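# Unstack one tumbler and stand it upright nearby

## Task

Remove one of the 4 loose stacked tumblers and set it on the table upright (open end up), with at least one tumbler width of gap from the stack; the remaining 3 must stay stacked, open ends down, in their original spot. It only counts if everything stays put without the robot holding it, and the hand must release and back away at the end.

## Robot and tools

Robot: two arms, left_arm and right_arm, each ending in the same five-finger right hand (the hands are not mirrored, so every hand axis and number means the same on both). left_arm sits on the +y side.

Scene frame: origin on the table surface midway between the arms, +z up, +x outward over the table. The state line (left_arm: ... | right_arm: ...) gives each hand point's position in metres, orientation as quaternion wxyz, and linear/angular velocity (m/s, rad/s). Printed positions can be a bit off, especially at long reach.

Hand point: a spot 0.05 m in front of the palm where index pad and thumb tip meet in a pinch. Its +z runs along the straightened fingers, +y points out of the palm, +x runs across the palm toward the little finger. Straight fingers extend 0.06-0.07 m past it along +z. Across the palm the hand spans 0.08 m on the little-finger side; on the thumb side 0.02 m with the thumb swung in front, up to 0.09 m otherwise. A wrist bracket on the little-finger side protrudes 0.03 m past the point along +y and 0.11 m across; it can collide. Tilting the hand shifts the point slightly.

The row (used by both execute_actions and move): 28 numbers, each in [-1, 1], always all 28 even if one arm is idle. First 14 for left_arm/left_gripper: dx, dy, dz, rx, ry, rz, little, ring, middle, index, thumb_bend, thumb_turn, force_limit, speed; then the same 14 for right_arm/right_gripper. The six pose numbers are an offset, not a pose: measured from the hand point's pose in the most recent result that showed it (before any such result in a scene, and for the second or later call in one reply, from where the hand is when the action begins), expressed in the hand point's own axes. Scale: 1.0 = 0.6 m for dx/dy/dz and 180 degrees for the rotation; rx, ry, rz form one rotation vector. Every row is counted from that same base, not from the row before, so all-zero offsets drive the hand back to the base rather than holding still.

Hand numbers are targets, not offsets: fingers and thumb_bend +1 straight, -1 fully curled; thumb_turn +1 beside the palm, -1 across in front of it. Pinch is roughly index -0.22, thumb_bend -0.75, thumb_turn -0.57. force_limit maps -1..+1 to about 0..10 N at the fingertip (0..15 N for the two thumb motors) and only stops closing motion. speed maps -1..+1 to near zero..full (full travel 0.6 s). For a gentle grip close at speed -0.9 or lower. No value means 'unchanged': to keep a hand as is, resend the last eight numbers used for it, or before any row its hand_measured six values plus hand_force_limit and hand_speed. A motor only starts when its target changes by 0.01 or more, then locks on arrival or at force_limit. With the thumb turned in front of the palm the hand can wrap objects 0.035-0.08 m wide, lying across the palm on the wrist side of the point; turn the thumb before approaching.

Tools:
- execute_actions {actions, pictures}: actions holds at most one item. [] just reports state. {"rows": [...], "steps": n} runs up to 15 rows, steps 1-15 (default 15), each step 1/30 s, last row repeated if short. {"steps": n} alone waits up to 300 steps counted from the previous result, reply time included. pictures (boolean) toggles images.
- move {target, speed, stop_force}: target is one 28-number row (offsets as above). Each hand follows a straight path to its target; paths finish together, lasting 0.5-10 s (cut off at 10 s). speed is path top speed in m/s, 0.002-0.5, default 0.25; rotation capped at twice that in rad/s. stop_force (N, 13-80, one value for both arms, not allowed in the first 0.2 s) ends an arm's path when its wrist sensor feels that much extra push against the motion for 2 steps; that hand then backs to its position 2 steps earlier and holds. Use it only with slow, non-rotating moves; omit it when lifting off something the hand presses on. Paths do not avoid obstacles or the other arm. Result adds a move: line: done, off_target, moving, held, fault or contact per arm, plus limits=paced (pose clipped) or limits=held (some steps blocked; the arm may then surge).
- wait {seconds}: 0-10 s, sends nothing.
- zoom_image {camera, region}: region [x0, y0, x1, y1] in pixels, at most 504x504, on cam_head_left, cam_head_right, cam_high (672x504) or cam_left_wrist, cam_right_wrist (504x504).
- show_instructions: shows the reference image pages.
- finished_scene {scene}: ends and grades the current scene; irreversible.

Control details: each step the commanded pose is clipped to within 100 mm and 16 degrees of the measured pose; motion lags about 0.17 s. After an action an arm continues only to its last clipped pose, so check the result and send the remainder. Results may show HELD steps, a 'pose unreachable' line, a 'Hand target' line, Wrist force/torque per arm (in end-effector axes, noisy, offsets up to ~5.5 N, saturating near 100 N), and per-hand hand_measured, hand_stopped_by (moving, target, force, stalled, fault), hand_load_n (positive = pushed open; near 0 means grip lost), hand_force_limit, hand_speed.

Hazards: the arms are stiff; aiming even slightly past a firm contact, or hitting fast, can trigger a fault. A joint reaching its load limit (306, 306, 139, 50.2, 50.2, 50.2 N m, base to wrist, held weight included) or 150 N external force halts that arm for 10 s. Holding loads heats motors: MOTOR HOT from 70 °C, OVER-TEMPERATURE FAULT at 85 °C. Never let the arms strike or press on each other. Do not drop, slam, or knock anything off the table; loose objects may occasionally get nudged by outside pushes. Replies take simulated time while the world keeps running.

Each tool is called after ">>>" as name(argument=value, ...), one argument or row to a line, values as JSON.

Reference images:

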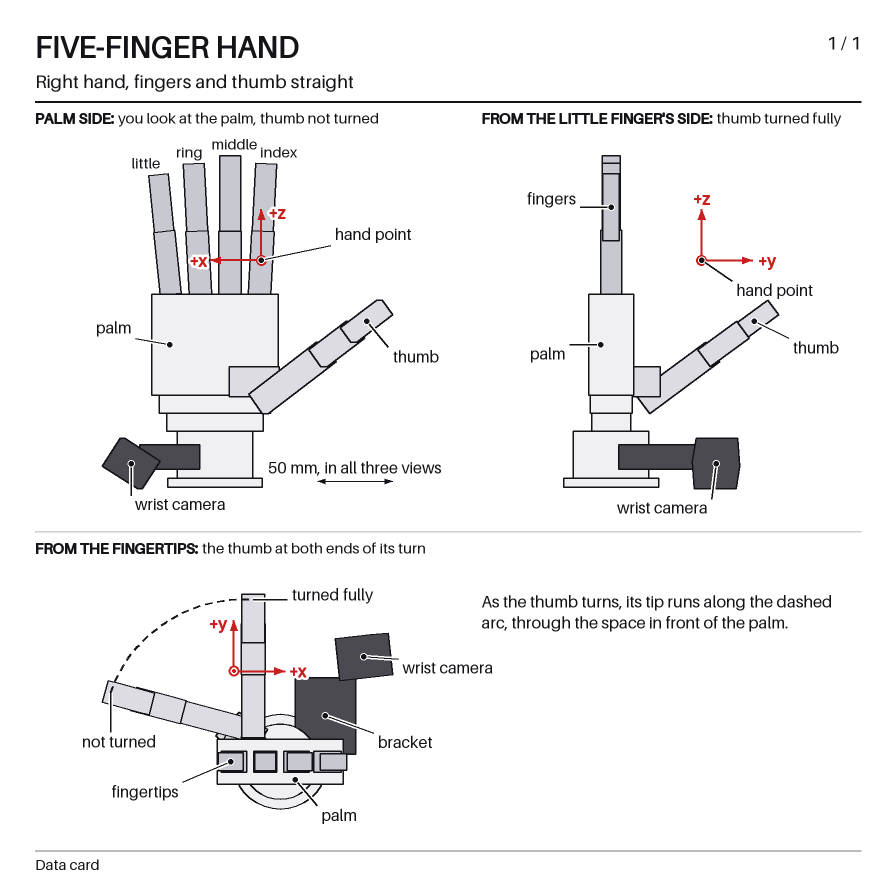

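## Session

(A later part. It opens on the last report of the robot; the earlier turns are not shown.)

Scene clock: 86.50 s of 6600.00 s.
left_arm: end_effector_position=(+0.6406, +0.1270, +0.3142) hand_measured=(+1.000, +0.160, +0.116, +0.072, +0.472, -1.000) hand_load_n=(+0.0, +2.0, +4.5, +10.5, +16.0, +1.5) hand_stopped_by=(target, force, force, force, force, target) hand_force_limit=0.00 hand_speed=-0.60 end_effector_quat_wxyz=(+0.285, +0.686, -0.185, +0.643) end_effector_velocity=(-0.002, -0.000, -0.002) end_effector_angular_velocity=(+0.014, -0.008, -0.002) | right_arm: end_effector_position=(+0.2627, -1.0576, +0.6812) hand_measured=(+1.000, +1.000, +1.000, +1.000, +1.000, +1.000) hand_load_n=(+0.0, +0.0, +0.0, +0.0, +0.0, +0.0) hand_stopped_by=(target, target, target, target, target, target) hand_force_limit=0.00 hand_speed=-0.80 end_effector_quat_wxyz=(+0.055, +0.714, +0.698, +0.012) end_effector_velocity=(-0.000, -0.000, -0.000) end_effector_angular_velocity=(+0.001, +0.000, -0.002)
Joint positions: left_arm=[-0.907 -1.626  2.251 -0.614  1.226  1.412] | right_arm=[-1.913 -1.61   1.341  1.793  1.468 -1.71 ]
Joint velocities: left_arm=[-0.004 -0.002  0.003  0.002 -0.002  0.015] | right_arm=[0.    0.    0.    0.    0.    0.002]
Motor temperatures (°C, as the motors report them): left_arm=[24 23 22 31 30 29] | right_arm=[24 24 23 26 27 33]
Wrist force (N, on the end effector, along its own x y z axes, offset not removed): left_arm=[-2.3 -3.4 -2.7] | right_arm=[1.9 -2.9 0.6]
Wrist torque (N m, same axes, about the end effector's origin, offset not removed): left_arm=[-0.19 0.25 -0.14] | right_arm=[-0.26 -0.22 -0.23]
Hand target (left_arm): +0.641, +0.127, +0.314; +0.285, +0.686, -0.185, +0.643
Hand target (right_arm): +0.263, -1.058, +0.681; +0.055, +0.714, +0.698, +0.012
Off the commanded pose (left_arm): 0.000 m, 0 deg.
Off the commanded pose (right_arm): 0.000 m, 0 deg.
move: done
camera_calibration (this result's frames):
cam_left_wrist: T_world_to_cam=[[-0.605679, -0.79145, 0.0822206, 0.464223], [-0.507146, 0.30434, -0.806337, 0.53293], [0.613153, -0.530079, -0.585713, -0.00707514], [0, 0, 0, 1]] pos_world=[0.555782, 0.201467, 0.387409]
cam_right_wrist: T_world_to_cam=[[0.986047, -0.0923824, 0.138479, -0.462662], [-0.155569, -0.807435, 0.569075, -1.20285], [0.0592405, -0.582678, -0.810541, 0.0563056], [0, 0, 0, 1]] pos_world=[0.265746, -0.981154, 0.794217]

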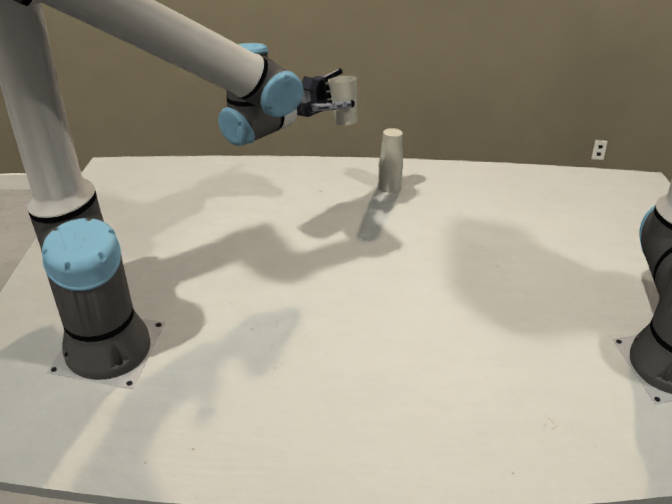

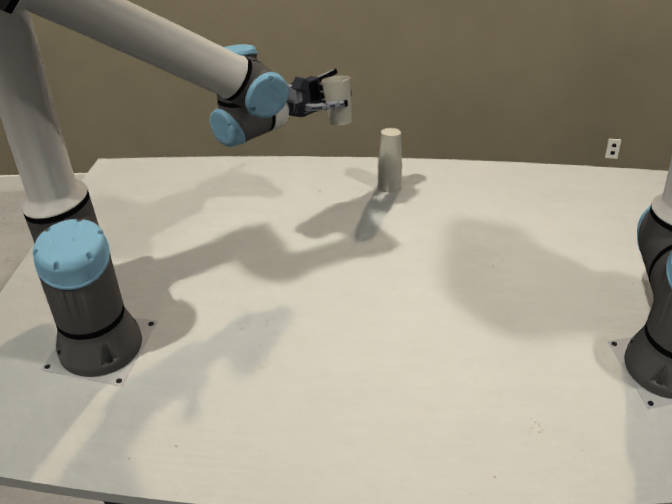

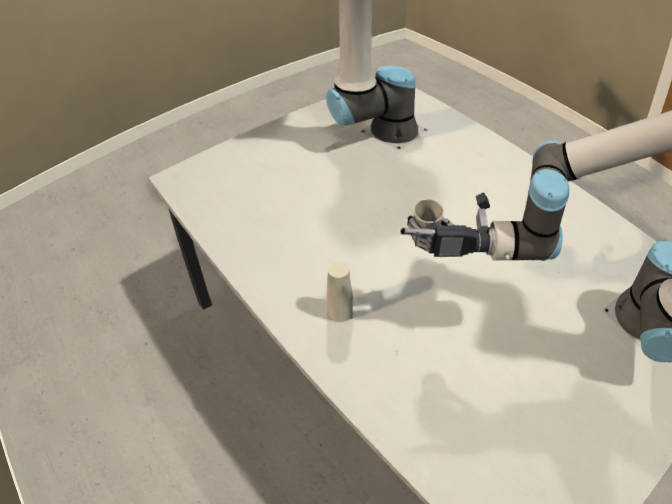

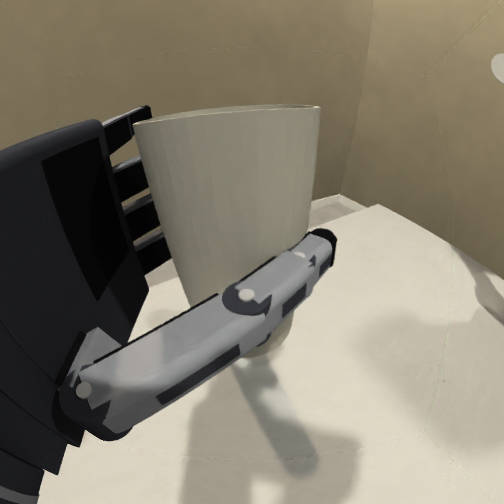

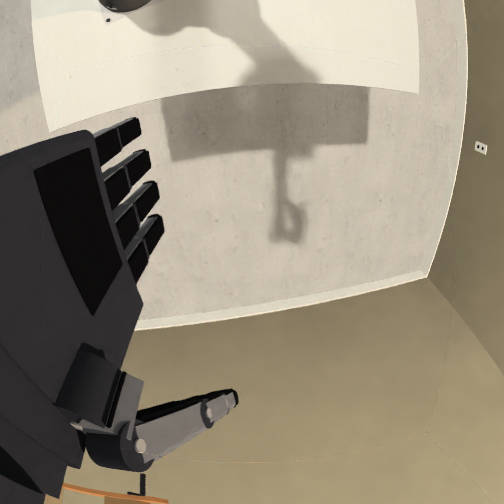

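>>> move(
  target=[-0.38,0,0,0,0,0.05,1,-1,-1,-1,-1,-1,0,-0.6,0,0,0,0,0,0,1,1,1,1,1,1,0,-0.8],
  speed=0.12,
)

>>> move(
  target=[-0.11,0,0,0,0,0,1,-1,-1,-1,-1,-1,0,-0.6,0,0,0,0,0,0,1,1,1,1,1,1,0,-0.8],
  speed=0.01,
  stop_force=13,
)

Scene clock: 93.17 s of 6600.00 s.
left_arm: end_effector_position=(+0.6165, +0.1012, +0.0891) hand_measured=(+1.000, +0.160, +0.116, +0.072, +0.472, -1.000) hand_load_n=(+0.0, +2.0, +4.5, +10.5, +16.0, +1.5) hand_stopped_by=(target, force, force, force, force, target) hand_force_limit=0.00 hand_speed=-0.60 end_effector_quat_wxyz=(+0.234, +0.670, -0.238, +0.663) end_effector_velocity=(-0.000, -0.001, -0.002) end_effector_angular_velocity=(+0.001, -0.002, -0.001) | right_arm: end_effector_position=(+0.2627, -1.0576, +0.6812) hand_measured=(+1.000, +1.000, +1.000, +1.000, +1.000, +1.000) hand_load_n=(+0.0, +0.0, +0.0, +0.0, +0.0, +0.0) hand_stopped_by=(target, target, target, target, target, target) hand_force_limit=0.00 hand_speed=-0.80 end_effector_quat_wxyz=(+0.055, +0.714, +0.698, +0.012) end_effector_velocity=(-0.000, +0.000, +0.000) end_effector_angular_velocity=(-0.000, +0.001, -0.000)
Joint positions: left_arm=[-0.995 -1.255  2.399 -1.132  1.139  1.568] | right_arm=[-1.913 -1.61   1.341  1.793  1.468 -1.71 ]
Joint velocities: left_arm=[-0.001  0.006 -0.001 -0.006  0.     0.002] | right_arm=[-0.    -0.    -0.     0.     0.001 -0.   ]
Motor temperatures (°C, as the motors report them): left_arm=[24 23 22 31 30 29] | right_arm=[24 24 23 26 27 33]
Wrist force (N, on the end effector, along its own x y z axes, offset not removed): left_arm=[-3.3 -3.6 -3.7] | right_arm=[0.5 -4.0 -7.7]
Wrist torque (N m, same axes, about the end effector's origin, offset not removed): left_arm=[-0.07 0.43 -0.19] | right_arm=[0.12 0.25 -0.43]
Hand target (left_arm): +0.617, +0.101, +0.089; +0.234, +0.670, -0.238, +0.663
Hand target (right_arm): +0.263, -1.058, +0.681; +0.055, +0.714, +0.698, +0.012
Off the commanded pose (left_arm): 0.000 m, 0 deg.
Off the commanded pose (right_arm): 0.000 m, 0 deg.
After step 90, 1.23 s passed at rest.
move: done
camera_calibration (this result's frames):
cam_left_wrist: T_world_to_cam=[[-0.607386, -0.790909, -0.0744675, 0.462713], [-0.42663, 0.40383, -0.809264, 0.287595], [0.670126, -0.459766, -0.582706, -0.180291], [0, 0, 0, 1]] pos_world=[0.52456, 0.166933, 0.162141]

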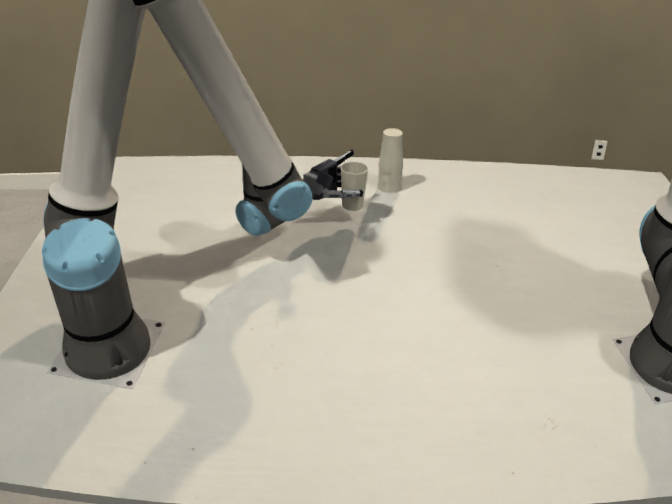

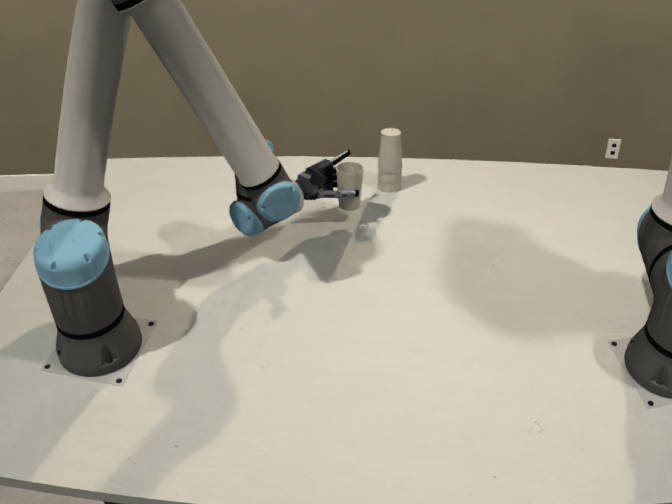

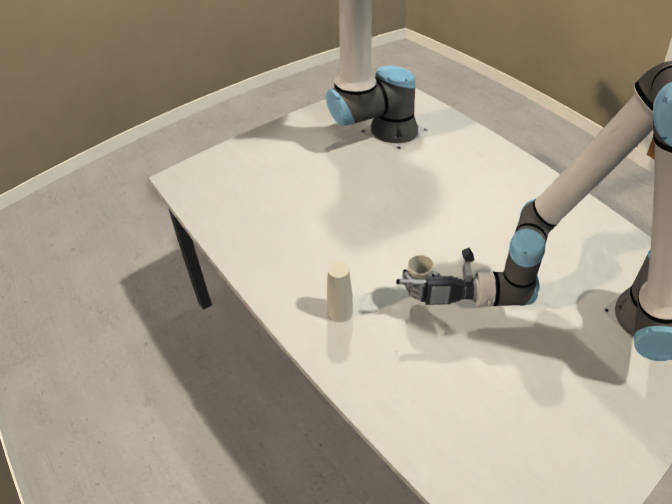

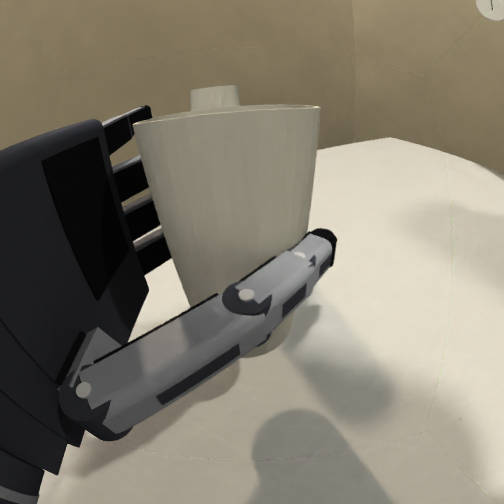

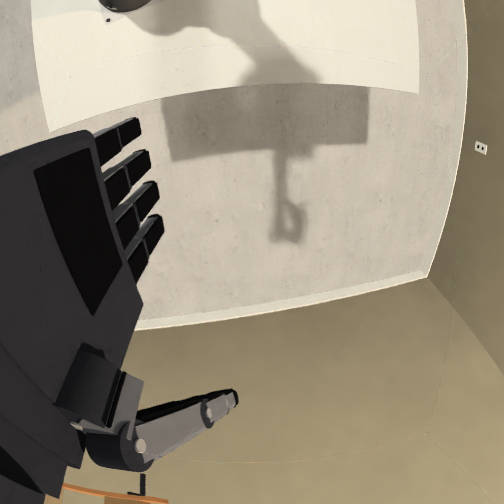

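Scene clock: 98.37 s of 6600.00 s.
left_arm: end_effector_position=(+0.6161, +0.1017, +0.0411) hand_measured=(+1.000, +0.160, +0.116, +0.072, +0.472, -1.000) hand_load_n=(+0.0, +0.0, +2.5, +9.0, +11.5, -1.5) hand_stopped_by=(target, force, force, force, force, target) hand_force_limit=0.00 hand_speed=-0.60 end_effector_quat_wxyz=(+0.234, +0.670, -0.238, +0.663) end_effector_velocity=(+0.000, +0.001, +0.002) end_effector_angular_velocity=(+0.001, +0.002, +0.002) | right_arm: end_effector_position=(+0.2627, -1.0576, +0.6812) hand_measured=(+1.000, +1.000, +1.000, +1.000, +1.000, +1.000) hand_load_n=(+0.0, +0.0, +0.0, +0.0, +0.0, +0.0) hand_stopped_by=(target, target, target, target, target, target) hand_force_limit=0.00 hand_speed=-0.80 end_effector_quat_wxyz=(+0.055, +0.714, +0.698, +0.012) end_effector_velocity=(+0.000, -0.000, +0.000) end_effector_angular_velocity=(-0.000, -0.000, -0.000)
Joint positions: left_arm=[-0.995 -1.146  2.407 -1.249  1.139  1.568] | right_arm=[-1.913 -1.61   1.341  1.793  1.468 -1.71 ]
Joint velocities: left_arm=[ 0.001 -0.007  0.     0.009 -0.001 -0.002] | right_arm=[ 0.  0. -0. -0. -0.  0.]
Motor temperatures (°C, as the motors report them): left_arm=[24 23 22 31 30 29] | right_arm=[24 24 23 26 27 33]
Wrist force (N, on the end effector, along its own x y z axes, offset not removed): left_arm=[0.8 -3.7 -2.4] | right_arm=[2.1 -3.3 3.0]
Wrist torque (N m, same axes, about the end effector's origin, offset not removed): left_arm=[-0.17 -0.10 0.08] | right_arm=[-0.63 -0.47 -0.31]
Hand target (left_arm): +0.616, +0.102, +0.042; +0.234, +0.670, -0.238, +0.663
Hand target (right_arm): +0.263, -1.058, +0.681; +0.055, +0.714, +0.698, +0.012
Off the commanded pose (left_arm): 0.018 m, 0 deg.
Off the commanded pose (right_arm): 0.000 m, 0 deg.
move: contact (left_arm)
camera_calibration (this result's frames):
cam_left_wrist: T_world_to_cam=[[-0.607415, -0.790889, -0.0744404, 0.459238], [-0.426668, 0.403855, -0.809232, 0.248394], [0.670075, -0.459778, -0.582754, -0.207812], [0, 0, 0, 1]] pos_world=[0.524179, 0.167344, 0.114091]
cam_right_wrist: T_world_to_cam=[[0.986047, -0.0923824, 0.138479, -0.462662], [-0.155569, -0.807435, 0.569075, -1.20285], [0.0592405, -0.582678, -0.810541, 0.0563058], [0, 0, 0, 1]] pos_world=[0.265746, -0.981154, 0.794217]

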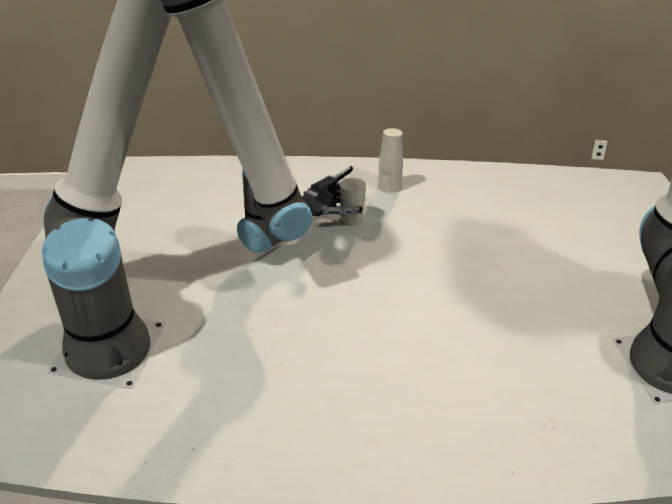

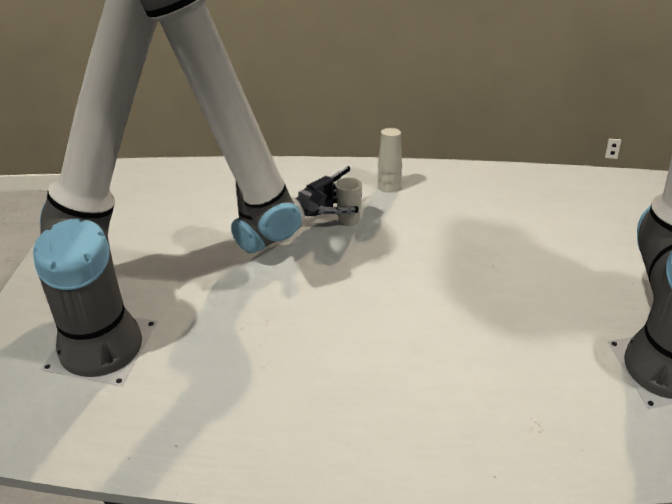

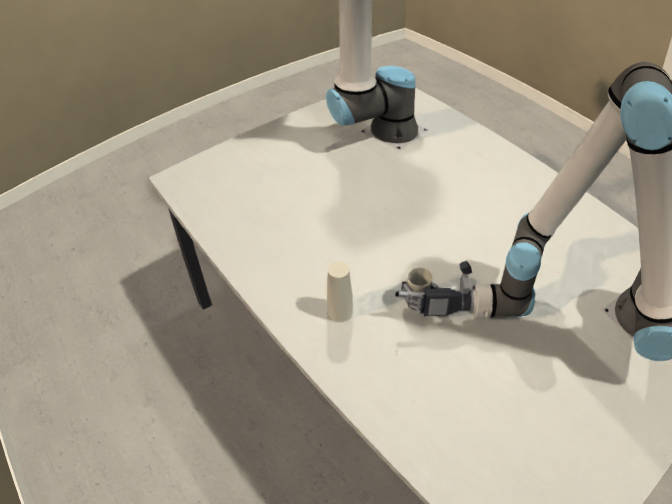

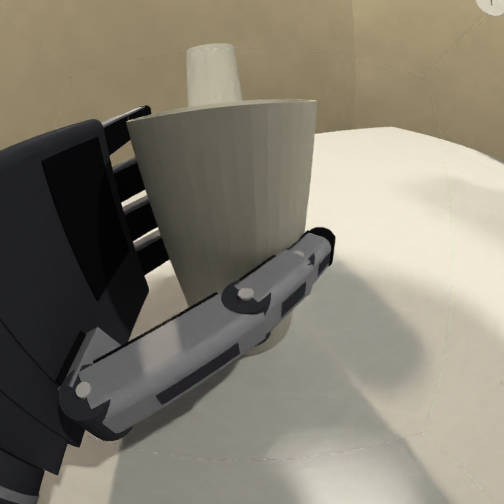

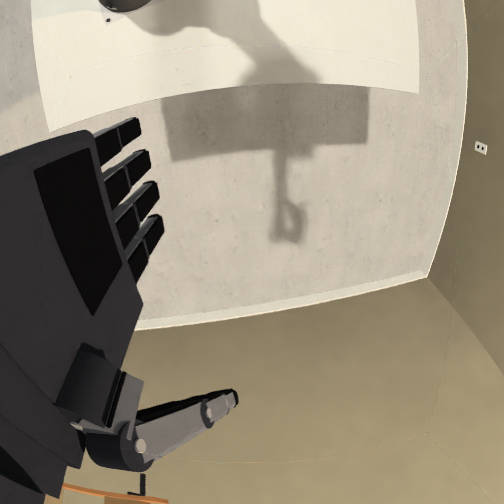

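>>> move(
  target=[0,0,0,0,0,0,1,1,1,1,1,-1,0,-0.3,0,0,0,0,0,0,1,1,1,1,1,1,0,-0.8],
)

>>> move(
  target=[0.02,-0.012,-0.3,0,0,0,1,1,1,1,1,-1,0,-0.3,0,0,0,0,0,0,1,1,1,1,1,1,0,-0.8],
  speed=0.08,
)

Scene clock: 103.80 s of 6600.00 s.
left_arm: end_effector_position=(+0.6162, +0.1016, +0.0411) hand_measured=(+1.000, +1.000, +1.000, +1.000, +1.000, -1.000) hand_load_n=(+0.0, +0.0, +0.0, +0.0, +0.0, +0.0) hand_stopped_by=(target, target, target, target, target, target) hand_force_limit=0.00 hand_speed=-0.30 end_effector_quat_wxyz=(+0.234, +0.670, -0.238, +0.663) end_effector_velocity=(+0.000, +0.001, +0.000) end_effector_angular_velocity=(+0.000, -0.001, -0.000) | right_arm: end_effector_position=(+0.2627, -1.0576, +0.6812) hand_measured=(+1.000, +1.000, +1.000, +1.000, +1.000, +1.000) hand_load_n=(+0.0, +0.0, +0.0, +0.0, +0.0, +0.0) hand_stopped_by=(target, target, target, target, target, target) hand_force_limit=0.00 hand_speed=-0.80 end_effector_quat_wxyz=(+0.055, +0.714, +0.698, +0.012) end_effector_velocity=(+0.000, -0.000, -0.000) end_effector_angular_velocity=(+0.000, -0.001, -0.002)
Joint positions: left_arm=[-0.995 -1.146  2.407 -1.249  1.139  1.568] | right_arm=[-1.913 -1.61   1.341  1.793  1.468 -1.71 ]
Joint velocities: left_arm=[ 0.001 -0.001  0.001 -0.001  0.001  0.001] | right_arm=[ 0.     0.     0.    -0.    -0.     0.002]
Motor temperatures (°C, as the motors report them): left_arm=[24 23 22 31 30 29] | right_arm=[24 24 23 26 27 33]
Wrist force (N, on the end effector, along its own x y z axes, offset not removed): left_arm=[-0.5 0.2 -0.2] | right_arm=[1.3 -3.5 -8.6]
Wrist torque (N m, same axes, about the end effector's origin, offset not removed): left_arm=[0.38 -0.04 0.11] | right_arm=[0.29 0.05 -0.44]
Hand target (left_arm): +0.616, +0.102, +0.041; +0.234, +0.670, -0.238, +0.663
Hand target (right_arm): +0.263, -1.058, +0.681; +0.055, +0.714, +0.698, +0.012
Off the commanded pose (left_arm): 0.000 m, 0 deg.
Off the commanded pose (right_arm): 0.000 m, 0 deg.
After step 90, 1.37 s passed at rest.
move: done
camera_calibration (this result's frames):
cam_left_wrist: T_world_to_cam=[[-0.607394, -0.790908, -0.0744085, 0.459223], [-0.426652, 0.403792, -0.809272, 0.248446], [0.670105, -0.4598, -0.582703, -0.207847], [0, 0, 0, 1]] pos_world=[0.524208, 0.167315, 0.114118]
cam_right_wrist: T_world_to_cam=[[0.986047, -0.0923824, 0.138479, -0.462662], [-0.155569, -0.807435, 0.569075, -1.20285], [0.0592405, -0.582678, -0.810541, 0.0563056], [0, 0, 0, 1]] pos_world=[0.265746, -0.981154, 0.794217]

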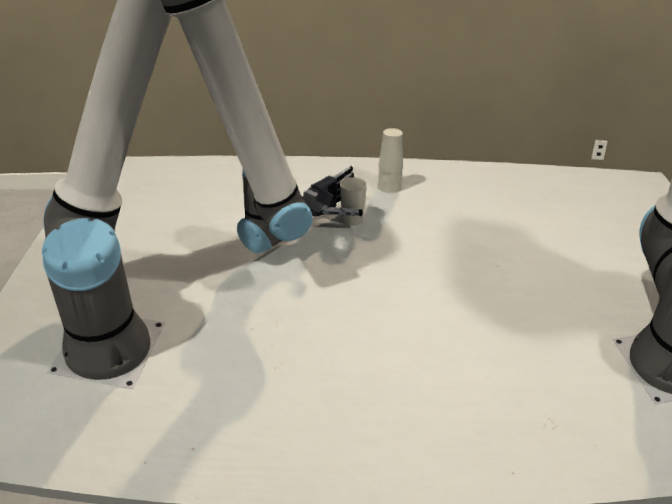

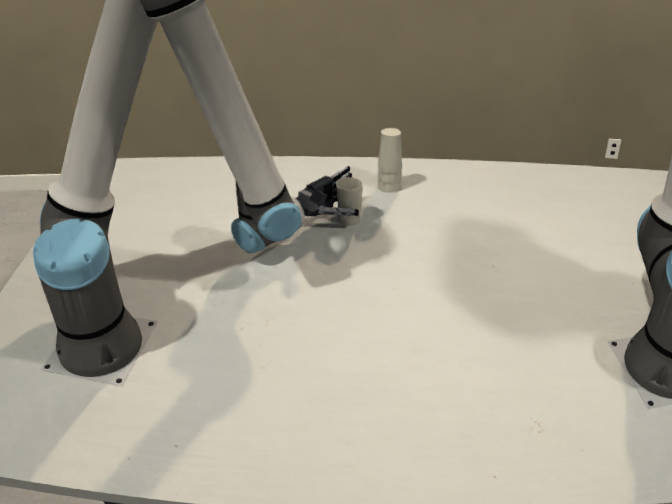

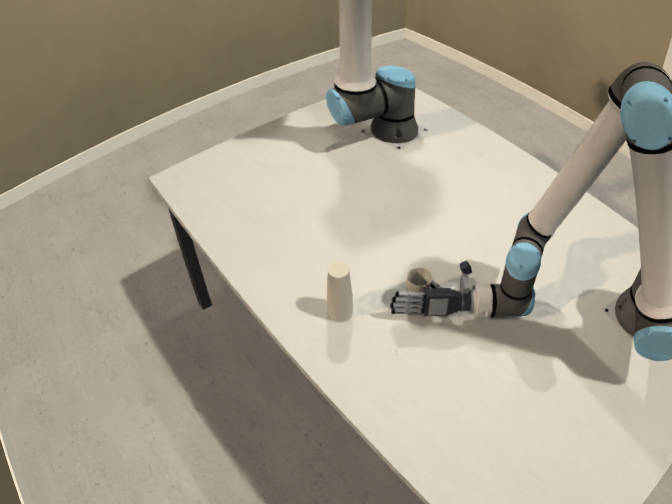

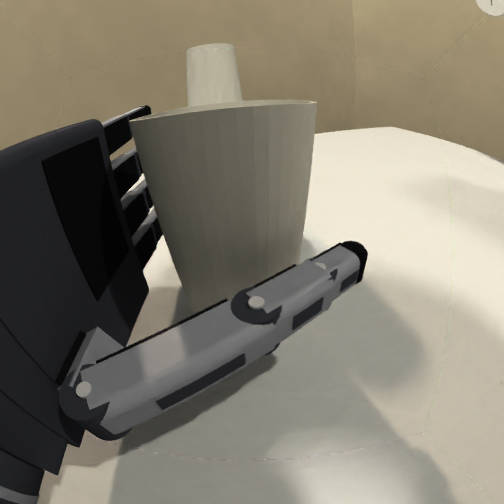

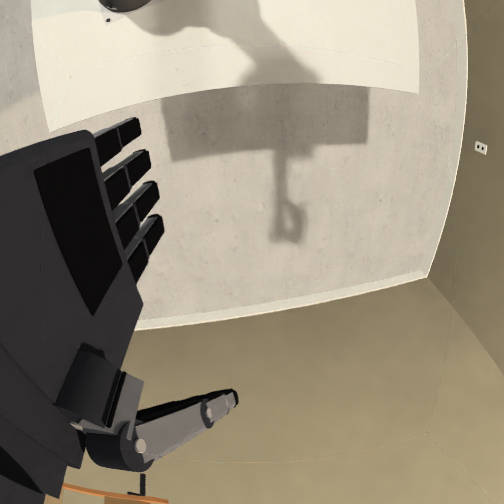

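Scene clock: 106.53 s of 6600.00 s.
left_arm: end_effector_position=(+0.4810, +0.2202, +0.0552) hand_measured=(+1.000, +1.000, +1.000, +1.000, +1.000, -1.000) hand_load_n=(+0.0, +0.0, +0.0, +0.0, +0.0, +0.0) hand_stopped_by=(target, target, target, target, target, target) hand_force_limit=0.00 hand_speed=-0.30 end_effector_quat_wxyz=(+0.234, +0.670, -0.238, +0.663) end_effector_velocity=(-0.002, -0.001, +0.001) end_effector_angular_velocity=(-0.001, -0.001, -0.000) | right_arm: end_effector_position=(+0.2627, -1.0576, +0.6812) hand_measured=(+1.000, +1.000, +1.000, +1.000, +1.000, +1.000) hand_load_n=(+0.0, +0.0, +0.0, +0.0, +0.0, +0.0) hand_stopped_by=(target, target, target, target, target, target) hand_force_limit=0.00 hand_speed=-0.80 end_effector_quat_wxyz=(+0.055, +0.714, +0.698, +0.012) end_effector_velocity=(-0.001, +0.000, +0.000) end_effector_angular_velocity=(-0.000, +0.001, +0.001)
Joint positions: left_arm=[-1.281 -1.329  2.77  -1.427  0.853  1.563] | right_arm=[-1.913 -1.61   1.341  1.793  1.468 -1.71 ]
Joint velocities: left_arm=[-0.01  -0.003  0.003 -0.002 -0.01   0.001] | right_arm=[-0.001 -0.    -0.    -0.     0.001 -0.001]
Motor temperatures (°C, as the motors report them): left_arm=[24 23 22 31 30 29] | right_arm=[24 24 23 26 27 33]
Wrist force (N, on the end effector, along its own x y z axes, offset not removed): left_arm=[2.1 -1.0 -2.6] | right_arm=[3.8 0.1 1.1]
Wrist torque (N m, same axes, about the end effector's origin, offset not removed): left_arm=[0.22 -0.31 0.12] | right_arm=[0.09 -0.55 0.02]
Hand target (left_arm): +0.481, +0.220, +0.055; +0.234, +0.670, -0.238, +0.663
Hand target (right_arm): +0.263, -1.058, +0.681; +0.055, +0.714, +0.698, +0.012
Off the commanded pose (left_arm): 0.000 m, 0 deg.
Off the commanded pose (right_arm): 0.000 m, 0 deg.
move: done
camera_calibration (this result's frames):
cam_left_wrist: T_world_to_cam=[[-0.607509, -0.790833, -0.0742708, 0.471978], [-0.426716, 0.403798, -0.809234, 0.154308], [0.66996, -0.459925, -0.582772, -0.0544892], [0, 0, 0, 1]] pos_world=[0.389082, 0.285885, 0.128171]
cam_right_wrist: T_world_to_cam=[[0.986047, -0.0923825, 0.138479, -0.462662], [-0.155569, -0.807435, 0.569075, -1.20285], [0.0592405, -0.582678, -0.810541, 0.0563057], [0, 0, 0, 1]] pos_world=[0.265746, -0.981154, 0.794217]

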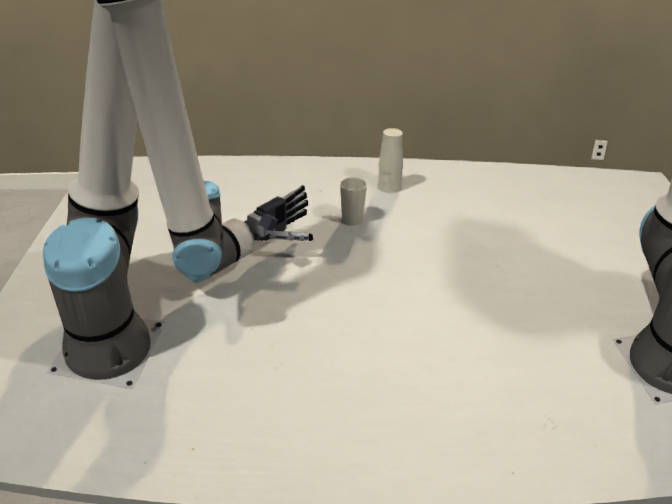

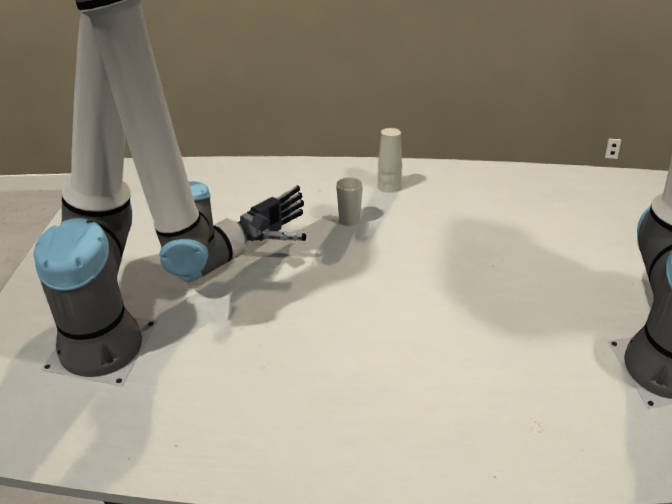

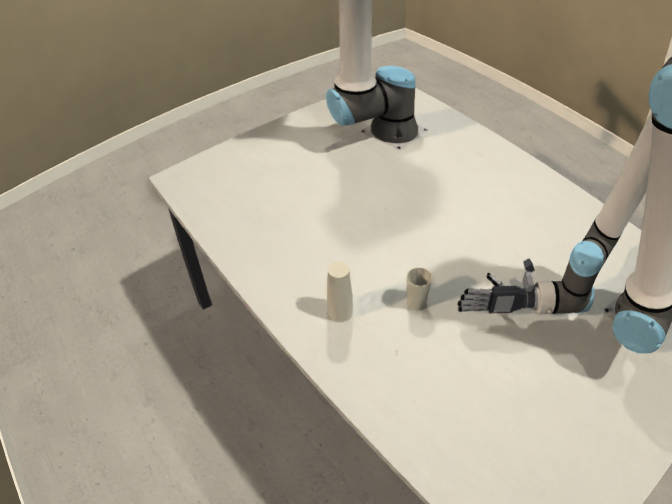

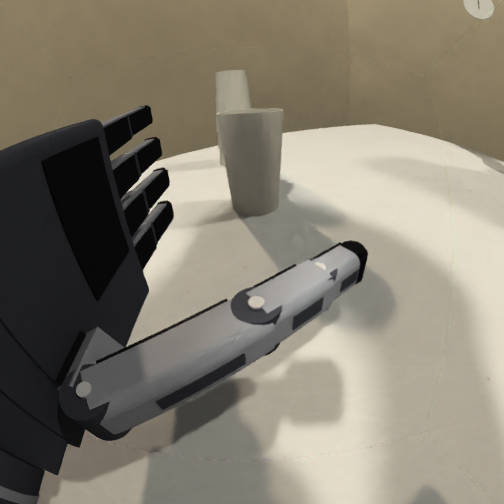

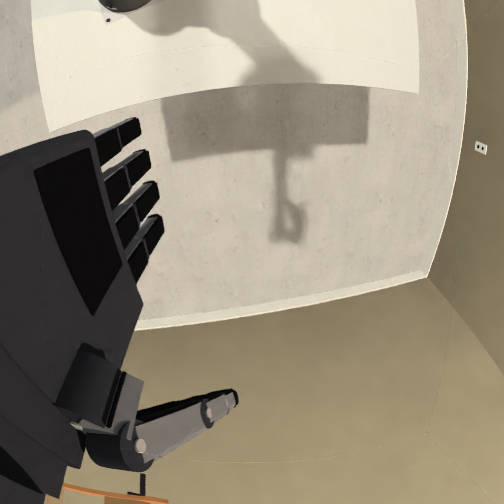

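>>> finished_scene(
  scene=1,
)

The scene is finished: the task was done.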